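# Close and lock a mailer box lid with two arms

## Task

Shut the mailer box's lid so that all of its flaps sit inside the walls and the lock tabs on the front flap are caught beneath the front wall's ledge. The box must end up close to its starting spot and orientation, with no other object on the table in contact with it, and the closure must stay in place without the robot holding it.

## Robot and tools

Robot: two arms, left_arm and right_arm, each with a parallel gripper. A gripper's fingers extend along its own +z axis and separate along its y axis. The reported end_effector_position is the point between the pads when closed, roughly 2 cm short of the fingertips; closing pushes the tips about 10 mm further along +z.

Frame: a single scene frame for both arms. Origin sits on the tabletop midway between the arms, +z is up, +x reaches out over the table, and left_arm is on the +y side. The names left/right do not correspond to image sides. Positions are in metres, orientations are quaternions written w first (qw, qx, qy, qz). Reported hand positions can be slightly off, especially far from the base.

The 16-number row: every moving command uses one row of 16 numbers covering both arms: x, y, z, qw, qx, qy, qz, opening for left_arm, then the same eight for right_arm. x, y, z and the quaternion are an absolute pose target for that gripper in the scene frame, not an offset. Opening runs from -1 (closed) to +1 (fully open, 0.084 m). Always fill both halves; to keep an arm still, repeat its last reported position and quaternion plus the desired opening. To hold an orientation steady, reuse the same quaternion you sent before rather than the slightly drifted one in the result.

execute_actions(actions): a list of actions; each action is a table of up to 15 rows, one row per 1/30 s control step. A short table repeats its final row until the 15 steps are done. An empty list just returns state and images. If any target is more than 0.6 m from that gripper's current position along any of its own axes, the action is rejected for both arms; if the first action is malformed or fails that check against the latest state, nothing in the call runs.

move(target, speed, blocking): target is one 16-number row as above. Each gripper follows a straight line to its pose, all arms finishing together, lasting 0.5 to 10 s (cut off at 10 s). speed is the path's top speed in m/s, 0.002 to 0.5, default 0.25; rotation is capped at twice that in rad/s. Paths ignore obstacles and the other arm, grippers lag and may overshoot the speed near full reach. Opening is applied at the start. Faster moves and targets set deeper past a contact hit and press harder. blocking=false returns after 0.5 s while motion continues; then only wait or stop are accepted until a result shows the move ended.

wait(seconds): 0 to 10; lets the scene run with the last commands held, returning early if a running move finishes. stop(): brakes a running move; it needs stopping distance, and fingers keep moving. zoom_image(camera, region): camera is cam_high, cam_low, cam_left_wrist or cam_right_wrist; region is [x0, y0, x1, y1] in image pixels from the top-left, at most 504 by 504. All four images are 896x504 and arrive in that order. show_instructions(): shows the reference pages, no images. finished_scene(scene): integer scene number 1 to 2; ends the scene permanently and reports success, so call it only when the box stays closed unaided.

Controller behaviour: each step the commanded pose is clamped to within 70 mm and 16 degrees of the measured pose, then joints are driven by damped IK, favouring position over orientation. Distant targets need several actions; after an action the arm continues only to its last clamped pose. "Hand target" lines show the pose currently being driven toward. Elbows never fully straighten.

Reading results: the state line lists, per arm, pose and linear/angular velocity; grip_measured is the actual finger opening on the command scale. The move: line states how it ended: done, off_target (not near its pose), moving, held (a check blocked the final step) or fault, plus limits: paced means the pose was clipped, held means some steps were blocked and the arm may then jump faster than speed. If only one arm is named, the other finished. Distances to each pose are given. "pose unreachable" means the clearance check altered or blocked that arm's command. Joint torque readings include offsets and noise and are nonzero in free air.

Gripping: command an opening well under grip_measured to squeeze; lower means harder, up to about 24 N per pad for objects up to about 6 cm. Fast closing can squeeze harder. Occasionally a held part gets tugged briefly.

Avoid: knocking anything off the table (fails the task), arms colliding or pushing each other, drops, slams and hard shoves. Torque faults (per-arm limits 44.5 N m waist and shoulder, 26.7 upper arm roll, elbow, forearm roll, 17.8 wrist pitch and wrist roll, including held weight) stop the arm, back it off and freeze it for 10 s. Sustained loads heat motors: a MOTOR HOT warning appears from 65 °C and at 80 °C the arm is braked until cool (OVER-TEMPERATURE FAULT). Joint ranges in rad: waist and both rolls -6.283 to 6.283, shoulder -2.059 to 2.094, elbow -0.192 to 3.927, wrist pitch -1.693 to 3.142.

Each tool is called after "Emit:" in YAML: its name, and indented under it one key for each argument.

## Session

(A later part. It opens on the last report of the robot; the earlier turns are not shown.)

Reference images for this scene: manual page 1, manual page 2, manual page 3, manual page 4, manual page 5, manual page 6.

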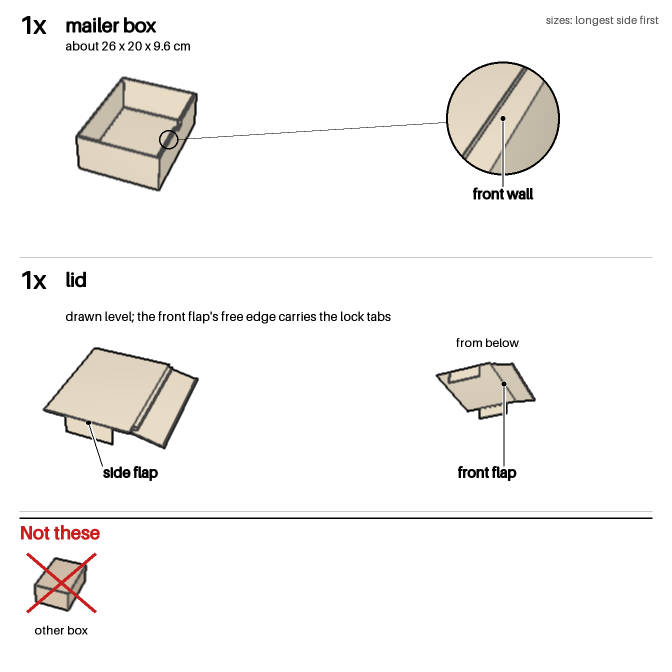

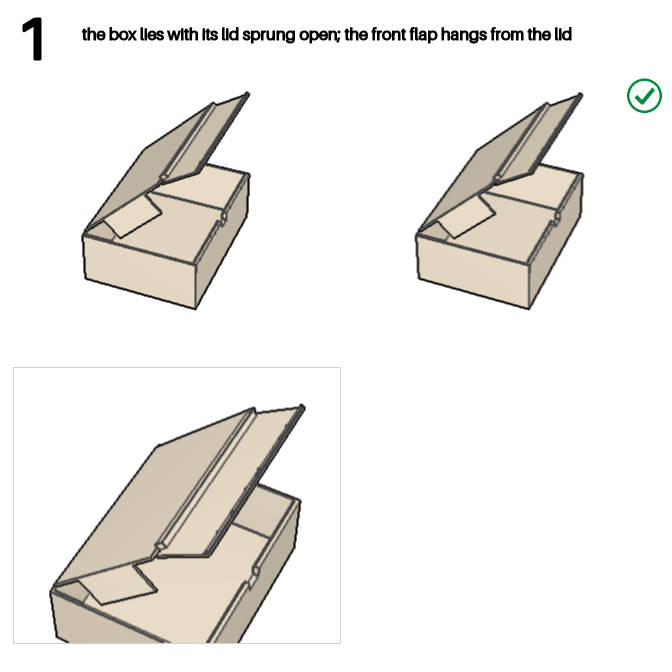

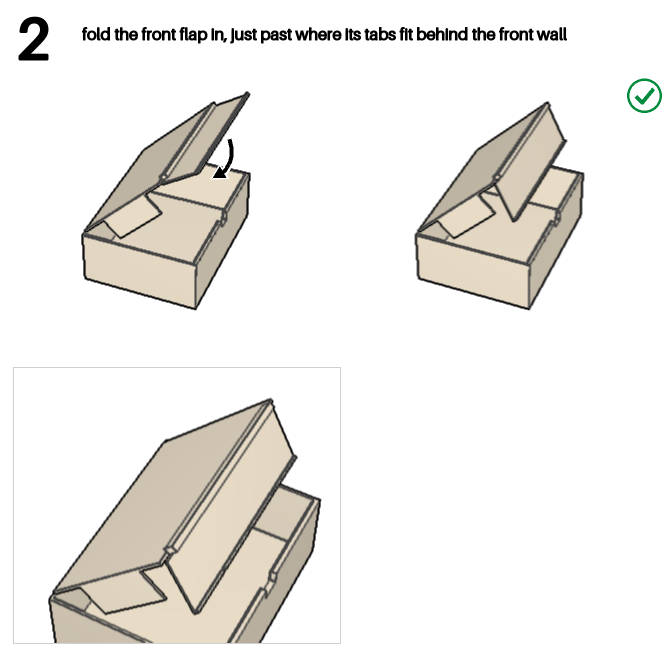

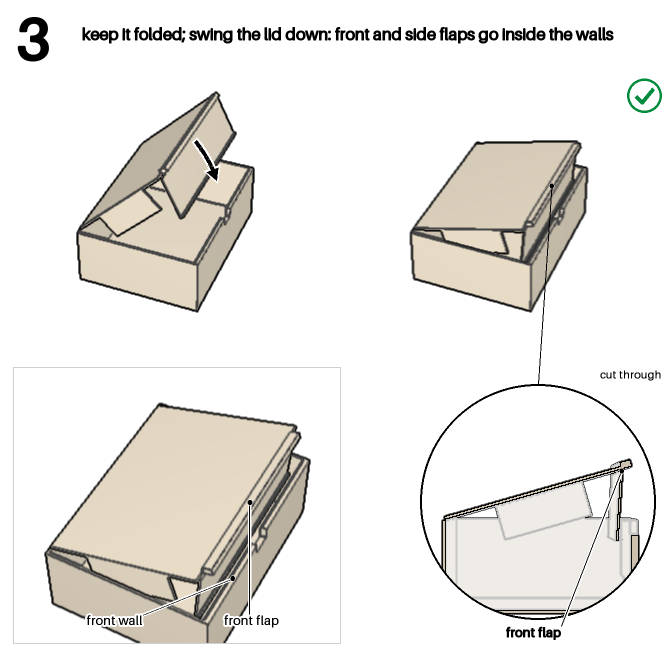

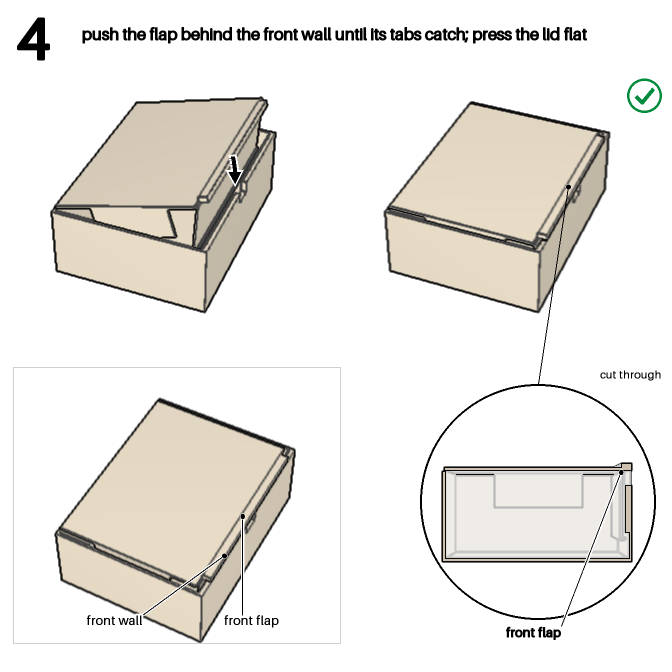

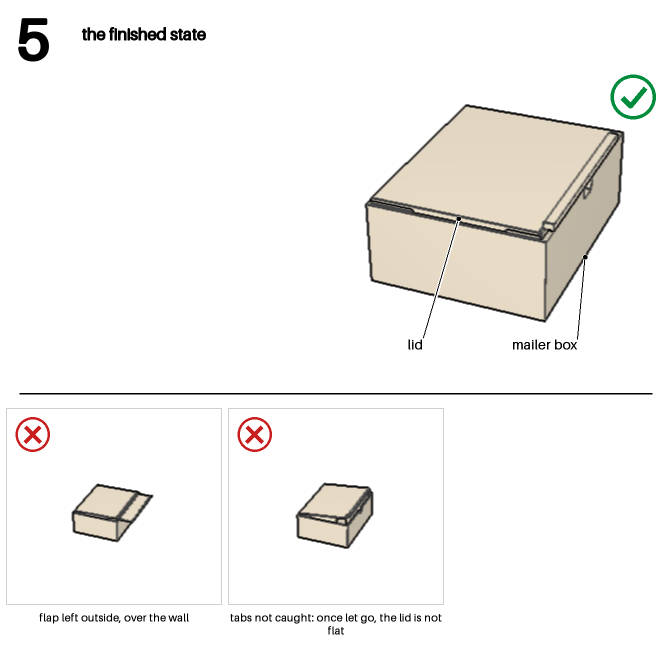

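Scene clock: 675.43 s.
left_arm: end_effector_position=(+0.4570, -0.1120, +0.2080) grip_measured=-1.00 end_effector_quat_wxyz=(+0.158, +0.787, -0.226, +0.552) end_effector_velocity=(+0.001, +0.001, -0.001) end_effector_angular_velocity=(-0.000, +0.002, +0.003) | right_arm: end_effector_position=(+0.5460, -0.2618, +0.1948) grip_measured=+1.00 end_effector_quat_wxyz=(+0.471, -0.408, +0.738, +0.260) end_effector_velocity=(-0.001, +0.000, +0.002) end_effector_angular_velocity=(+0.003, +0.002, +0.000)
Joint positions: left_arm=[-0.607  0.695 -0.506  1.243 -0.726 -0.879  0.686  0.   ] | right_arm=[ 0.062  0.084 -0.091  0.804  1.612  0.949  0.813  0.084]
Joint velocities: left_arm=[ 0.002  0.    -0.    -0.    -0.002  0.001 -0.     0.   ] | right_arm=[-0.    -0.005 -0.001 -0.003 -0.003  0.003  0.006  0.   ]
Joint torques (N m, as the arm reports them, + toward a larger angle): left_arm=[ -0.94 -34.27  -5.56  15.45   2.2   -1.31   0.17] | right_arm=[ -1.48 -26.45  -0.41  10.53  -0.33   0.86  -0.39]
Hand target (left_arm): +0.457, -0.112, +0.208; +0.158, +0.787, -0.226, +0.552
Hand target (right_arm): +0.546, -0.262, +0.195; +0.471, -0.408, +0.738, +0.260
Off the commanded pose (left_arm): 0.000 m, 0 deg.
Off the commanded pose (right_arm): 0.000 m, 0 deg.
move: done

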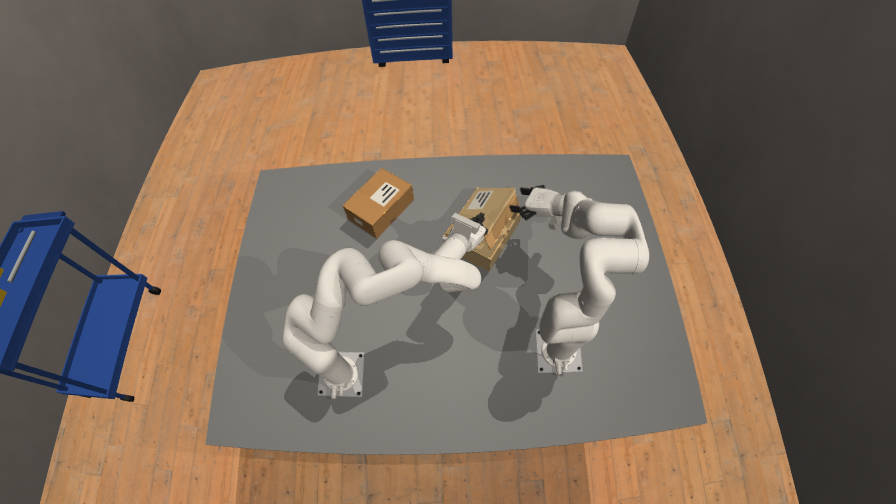

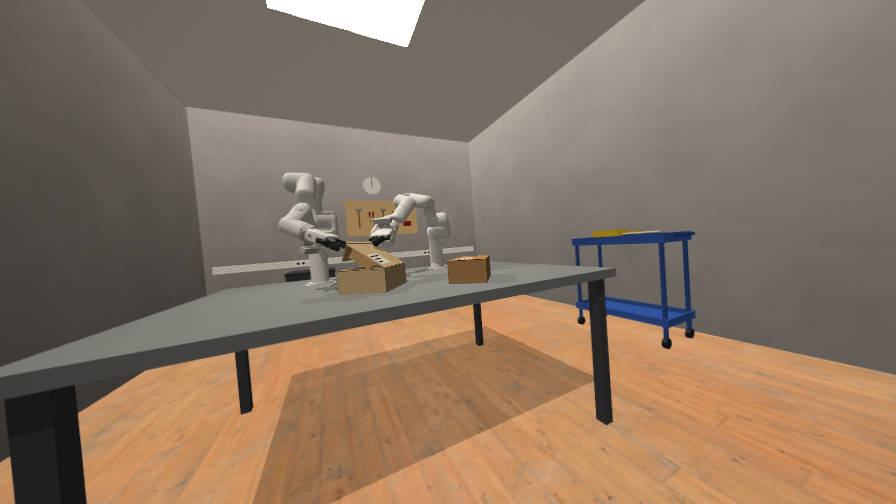

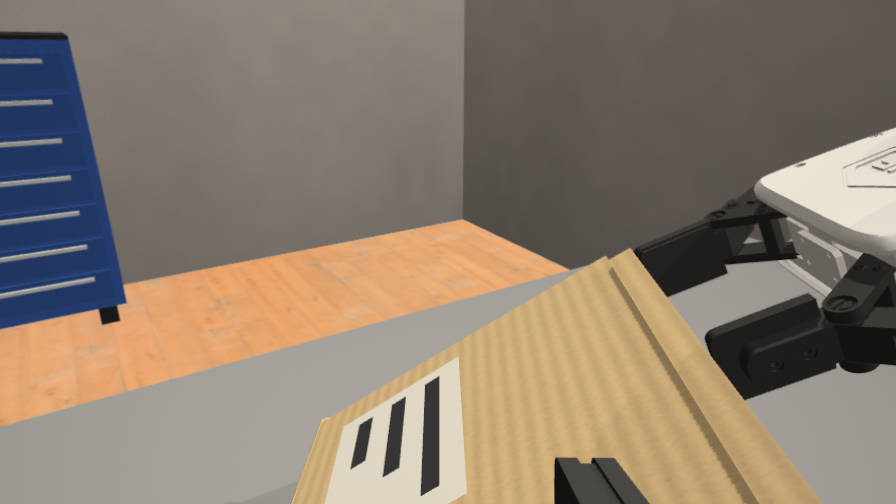

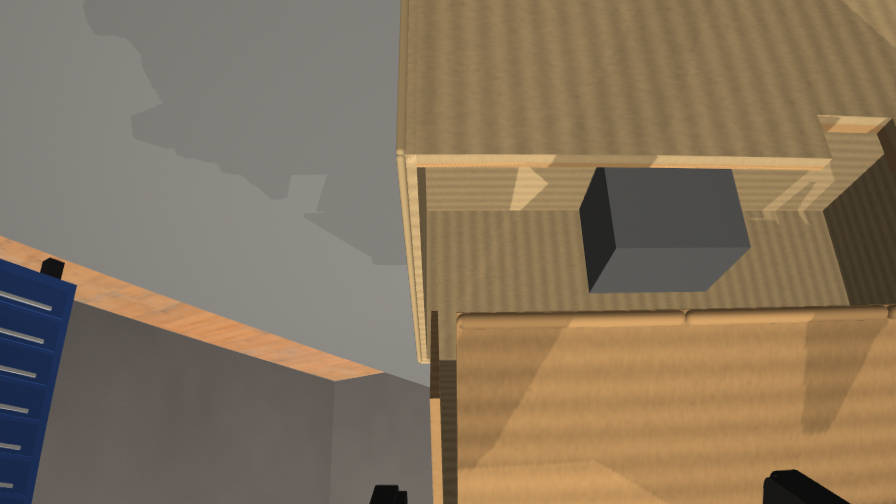

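Emit:
move:
  target: [0.468,-0.095,0.238,0.158,0.787,-0.226,0.552,-1,0.525,-0.295,0.16,-0.470,0.408,-0.737,-0.260,1]
  speed: 0.05

Emit:
move:
  target: [0.468,-0.095,0.238,0.158,0.787,-0.226,0.552,-1,0.535,-0.279,0.135,-0.470,0.408,-0.737,-0.260,1]
  speed: 0.05

Emit:
zoom_image:
  camera: "cam_low"
  region: [300,210,440,300]

Scene clock: 697.47 s.
left_arm: end_effector_position=(+0.4680, -0.0952, +0.2377) grip_measured=-1.00 end_effector_quat_wxyz=(+0.158, +0.787, -0.226, +0.552) end_effector_velocity=(+0.001, +0.001, +0.001) end_effector_angular_velocity=(+0.001, -0.000, +0.001) | right_arm: end_effector_position=(+0.5251, -0.2946, +0.1604) grip_measured=+1.00 end_effector_quat_wxyz=(+0.471, -0.408, +0.738, +0.260) end_effector_velocity=(-0.001, -0.001, -0.001) end_effector_angular_velocity=(+0.001, -0.002, +0.001)
Joint positions: left_arm=[-0.559  0.602 -0.512  1.201 -0.742 -0.813  0.697  0.   ] | right_arm=[ 0.007  0.124 -0.138  0.748  1.601  1.023  0.701  0.084]
Joint velocities: left_arm=[ 0.003 -0.003 -0.    -0.002 -0.     0.002  0.001  0.   ] | right_arm=[-0.002  0.003 -0.001 -0.002  0.001  0.004 -0.007  0.   ]
Joint torques (N m, as the arm reports them, + toward a larger angle): left_arm=[ -1.01 -32.89  -5.06  16.24   2.25  -1.45   0.07] | right_arm=[ -1.39 -25.99  -0.54   9.74  -0.28   0.85  -0.47]
Hand target (left_arm): +0.468, -0.095, +0.238; +0.158, +0.787, -0.226, +0.552
Hand target (right_arm): +0.525, -0.295, +0.160; +0.471, -0.408, +0.738, +0.260
Off the commanded pose (left_arm): 0.000 m, 0 deg.
Off the commanded pose (right_arm): 0.001 m, 0 deg.
move: done

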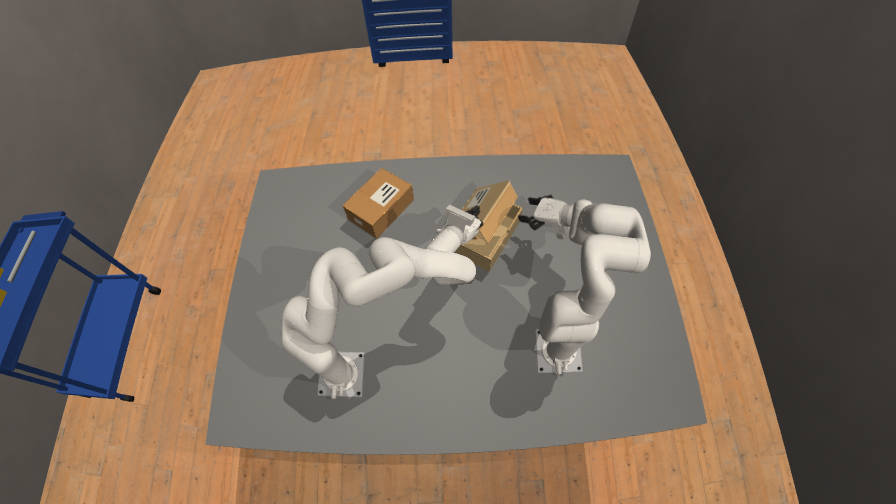

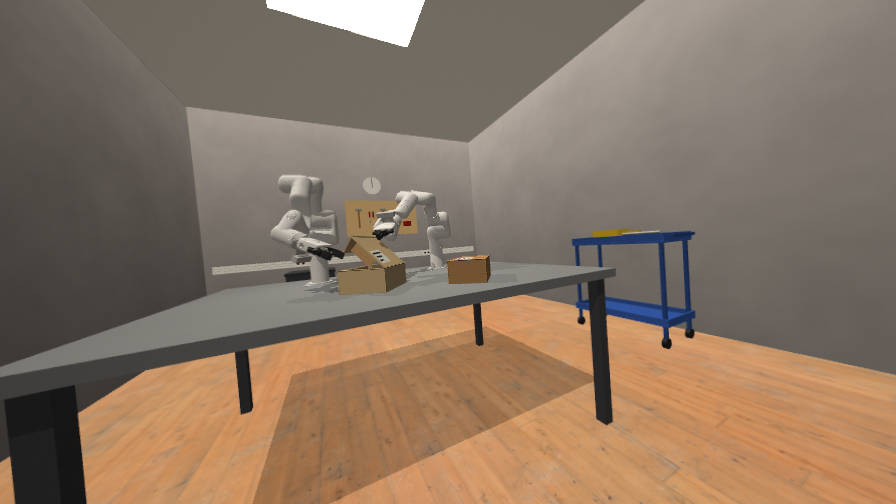

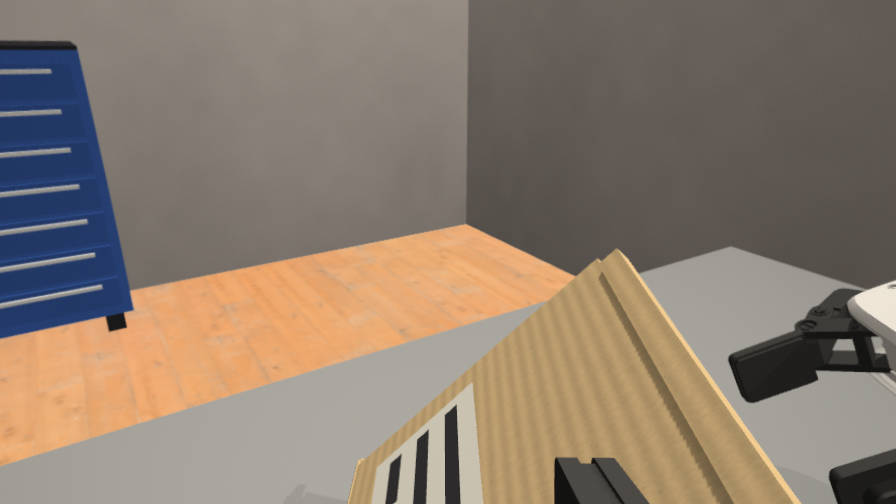

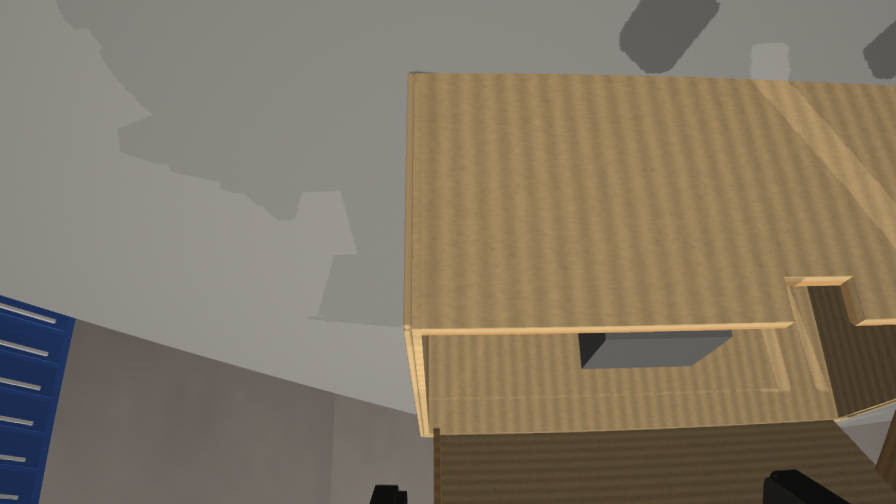

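Scene clock: 698.50 s.
left_arm: end_effector_position=(+0.4680, -0.0950, +0.2380) grip_measured=-1.00 end_effector_quat_wxyz=(+0.158, +0.787, -0.226, +0.552) end_effector_velocity=(+0.001, +0.001, -0.000) end_effector_angular_velocity=(+0.000, +0.001, +0.001) | right_arm: end_effector_position=(+0.5350, -0.2793, +0.1353) grip_measured=+1.00 end_effector_quat_wxyz=(+0.470, -0.408, +0.738, +0.260) end_effector_velocity=(+0.001, +0.002, -0.002) end_effector_angular_velocity=(-0.002, -0.001, +0.003)
Joint positions: left_arm=[-0.558  0.601 -0.512  1.2   -0.742 -0.813  0.697  0.   ] | right_arm=[ 0.028  0.21  -0.114  0.78   1.677  1.005  0.638  0.084]
Joint velocities: left_arm=[ 0.001  0.     0.    -0.    -0.     0.001 -0.     0.   ] | right_arm=[ 0.002  0.006  0.004  0.003  0.004 -0.002 -0.005 -0.   ]
Joint torques (N m, as the arm reports them, + toward a larger angle): left_arm=[ -0.87 -32.75  -5.04  16.39   2.12  -1.31   0.22] | right_arm=[ -1.26 -28.23  -0.7    9.3   -0.48   1.03  -0.48]
Hand target (left_arm): +0.468, -0.095, +0.238; +0.158, +0.787, -0.226, +0.552
Hand target (right_arm): +0.535, -0.279, +0.135; +0.470, -0.408, +0.738, +0.260
Off the commanded pose (left_arm): 0.000 m, 0 deg.
Off the commanded pose (right_arm): 0.000 m, 0 deg.
move: done

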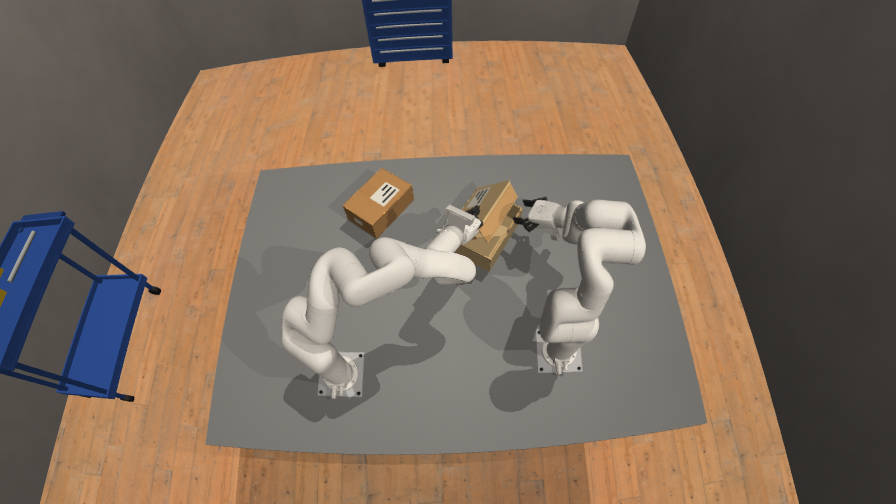

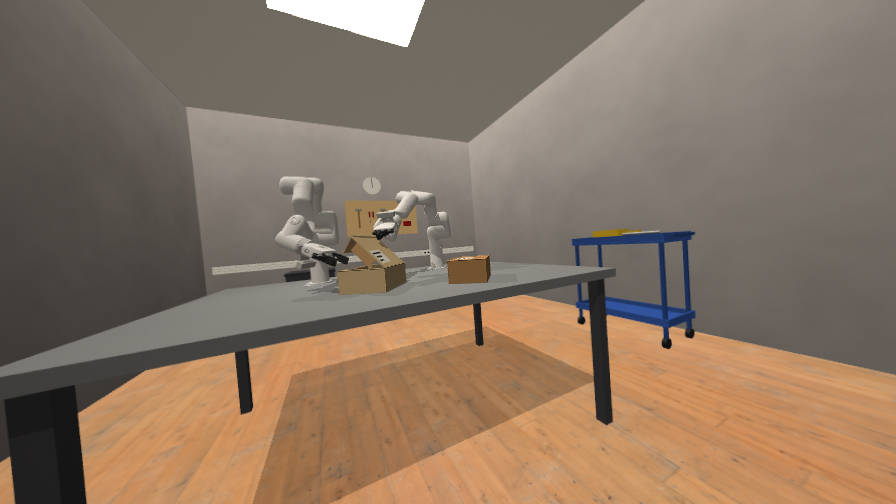

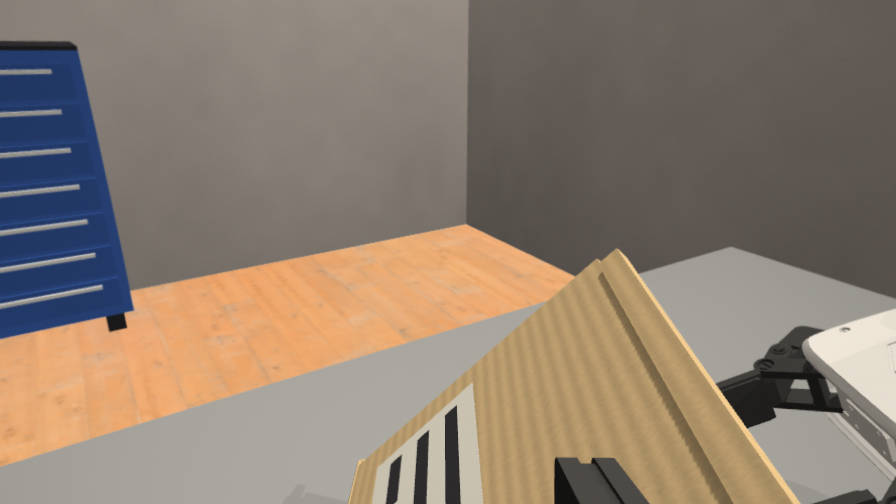

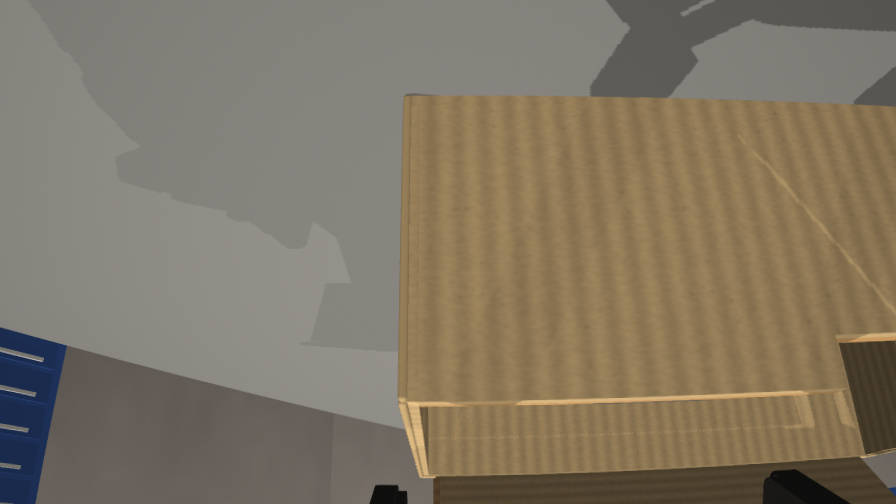

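Region (300, 210, 440, 300) of cam_low's 896x504 image, scaled by 3.600, with more detail than that image has; it fills the top 324 rows of this view, and the rest is white.

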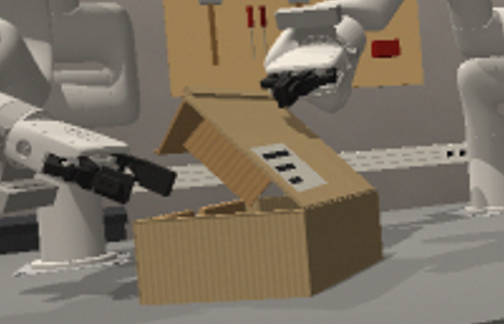

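Emit:
move:
  target: [0.468,-0.095,0.238,0.158,0.787,-0.226,0.552,-1,0.570,-0.223,0.140,-0.470,0.408,-0.737,-0.260,1]
  speed: 0.03

Emit:
move:
  target: [0.468,-0.095,0.238,0.158,0.787,-0.226,0.552,-1,0.564,-0.232,0.185,-0.470,0.408,-0.737,-0.260,1]
  speed: 0.02

Emit:
zoom_image:
  camera: "cam_low"
  region: [300,210,440,300]

Scene clock: 709.40 s.
left_arm: end_effector_position=(+0.4680, -0.0950, +0.2380) grip_measured=-1.00 end_effector_quat_wxyz=(+0.158, +0.787, -0.226, +0.552) end_effector_velocity=(-0.001, -0.001, +0.000) end_effector_angular_velocity=(-0.000, -0.000, -0.002) | right_arm: end_effector_position=(+0.5700, -0.2235, +0.1399) grip_measured=+1.00 end_effector_quat_wxyz=(+0.470, -0.408, +0.738, +0.260) end_effector_velocity=(+0.002, +0.001, +0.000) end_effector_angular_velocity=(+0.000, +0.001, -0.004)
Joint positions: left_arm=[-0.558  0.601 -0.512  1.2   -0.742 -0.813  0.697  0.   ] | right_arm=[ 0.114  0.276 -0.043  0.892  1.777  0.902  0.677  0.084]
Joint velocities: left_arm=[-0.001 -0.     0.     0.     0.     0.     0.     0.   ] | right_arm=[ 0.002  0.003  0.002  0.005  0.004 -0.005  0.002  0.   ]
Joint torques (N m, as the arm reports them, + toward a larger angle): left_arm=[ -1.02 -33.02  -5.08  16.26   2.23  -1.35   0.16] | right_arm=[ -1.42 -31.01  -0.53   9.8   -0.39   1.    -0.4 ]
Hand target (left_arm): +0.468, -0.095, +0.238; +0.158, +0.787, -0.226, +0.552
Hand target (right_arm): +0.570, -0.223, +0.140; +0.470, -0.408, +0.738, +0.260
Off the commanded pose (left_arm): 0.000 m, 0 deg.
Off the commanded pose (right_arm): 0.001 m, 0 deg.
move: done

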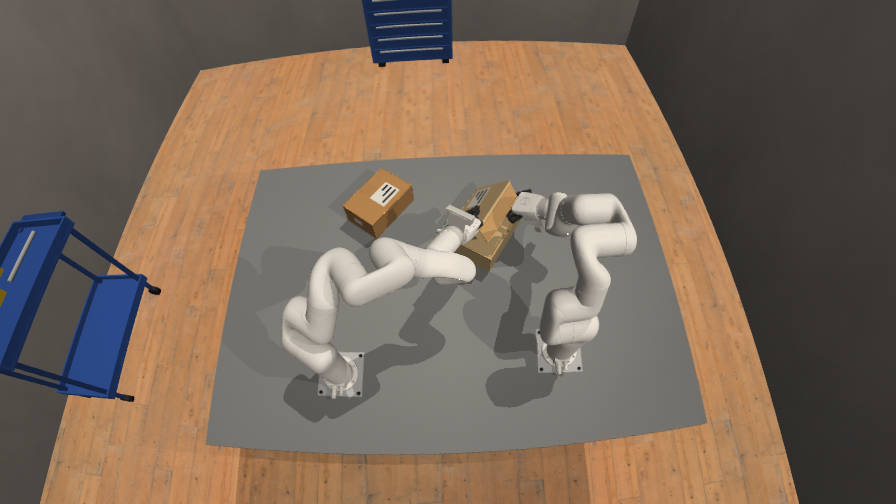

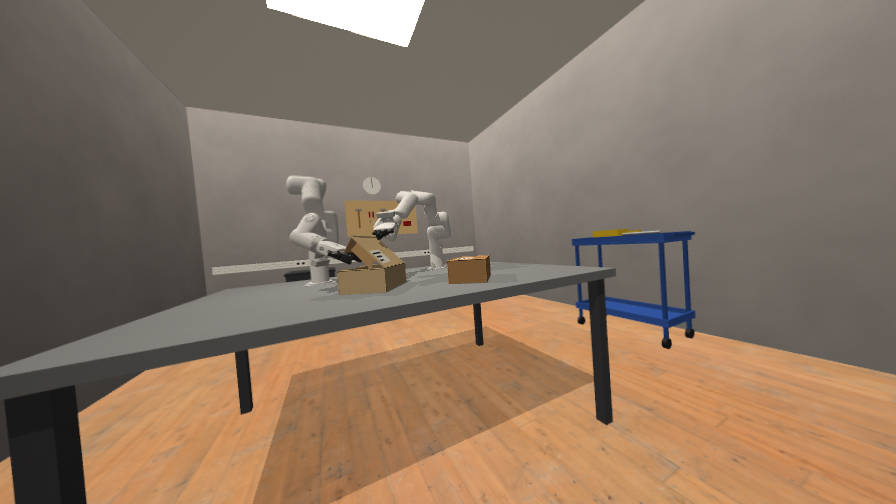

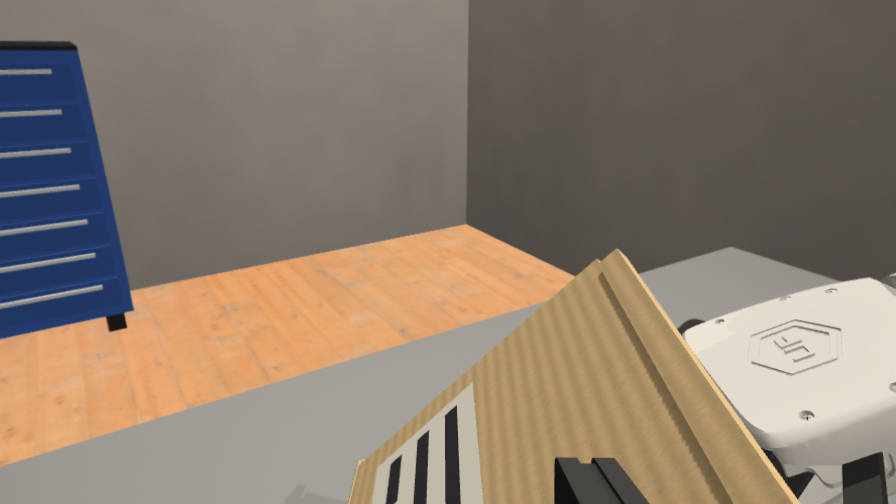

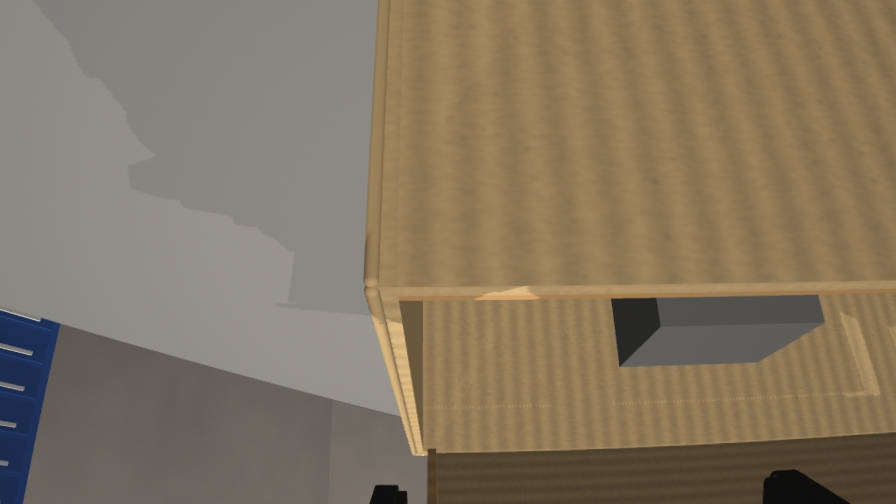

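Scene clock: 712.00 s.
left_arm: end_effector_position=(+0.4680, -0.0950, +0.2379) grip_measured=-1.00 end_effector_quat_wxyz=(+0.158, +0.787, -0.226, +0.552) end_effector_velocity=(-0.000, -0.000, -0.001) end_effector_angular_velocity=(+0.001, +0.001, -0.001) | right_arm: end_effector_position=(+0.5641, -0.2320, +0.1848) grip_measured=+1.00 end_effector_quat_wxyz=(+0.471, -0.408, +0.738, +0.260) end_effector_velocity=(-0.001, -0.001, +0.001) end_effector_angular_velocity=(-0.002, +0.002, -0.001)
Joint positions: left_arm=[-0.558  0.601 -0.512  1.2   -0.742 -0.813  0.697  0.   ] | right_arm=[ 0.108  0.154 -0.055  0.863  1.687  0.896  0.795  0.084]
Joint velocities: left_arm=[ 0.     0.    -0.    -0.     0.     0.001 -0.     0.   ] | right_arm=[ 0.    -0.005 -0.002 -0.002 -0.005 -0.002  0.006  0.   ]
Joint torques (N m, as the arm reports them, + toward a larger angle): left_arm=[ -1.32 -29.92  -4.87  13.86   1.83  -0.42   0.38] | right_arm=[  0.39 -29.11   2.85  10.72  -0.51   1.67  -0.52]
Hand target (left_arm): +0.468, -0.095, +0.238; +0.158, +0.787, -0.226, +0.552
Hand target (right_arm): +0.564, -0.232, +0.185; +0.470, -0.408, +0.738, +0.260
Off the commanded pose (left_arm): 0.000 m, 0 deg.
Off the commanded pose (right_arm): 0.000 m, 0 deg.
move: done

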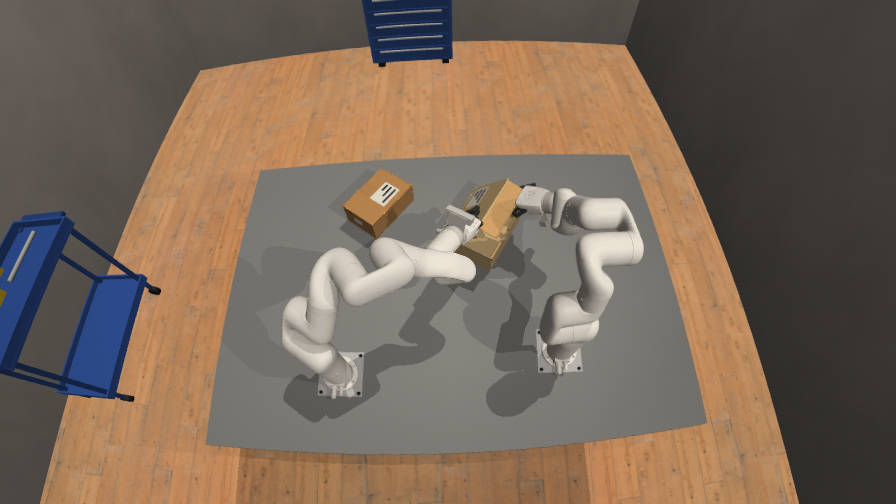

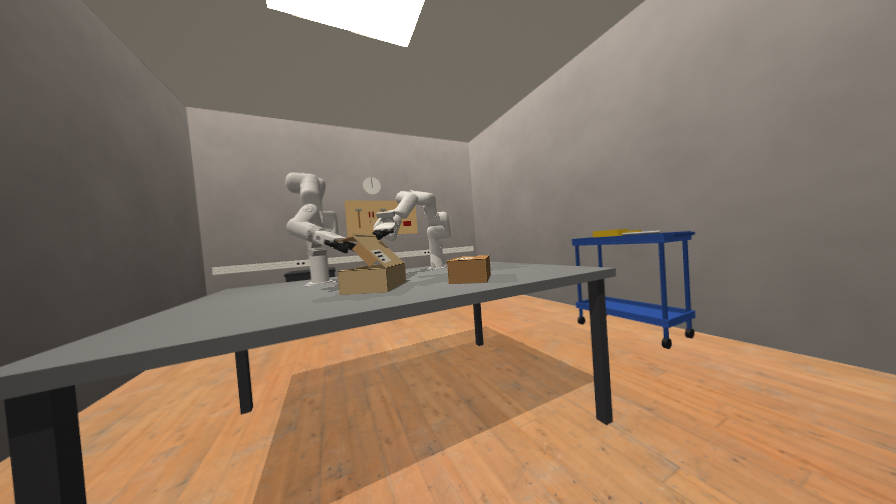

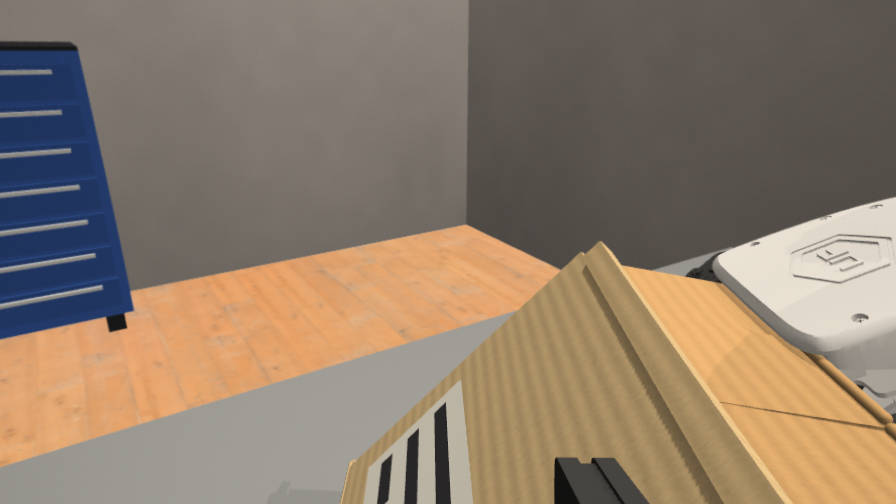

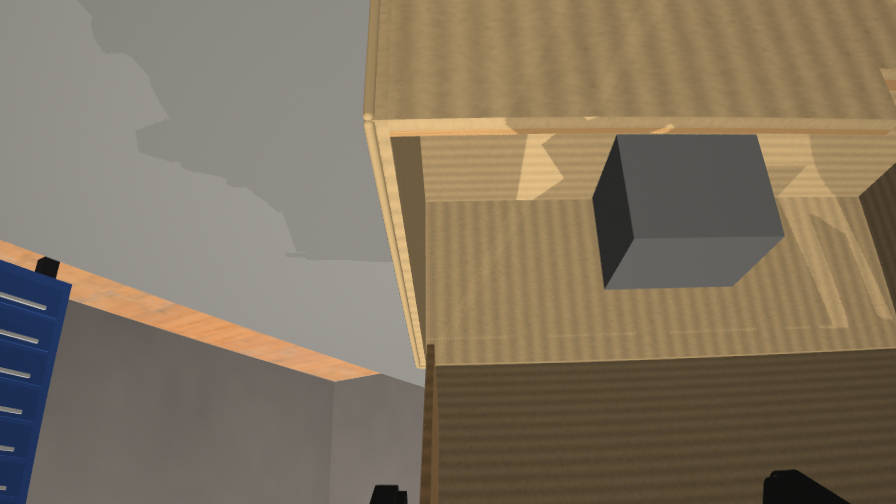

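Region (300, 210, 440, 300) of cam_low's 896x504 image, scaled by 3.600, with more detail than that image has; it fills the top 324 rows of this view, and the rest is white.

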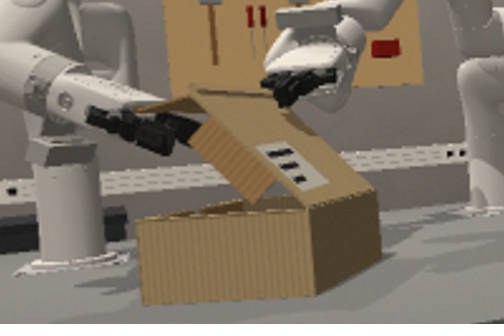

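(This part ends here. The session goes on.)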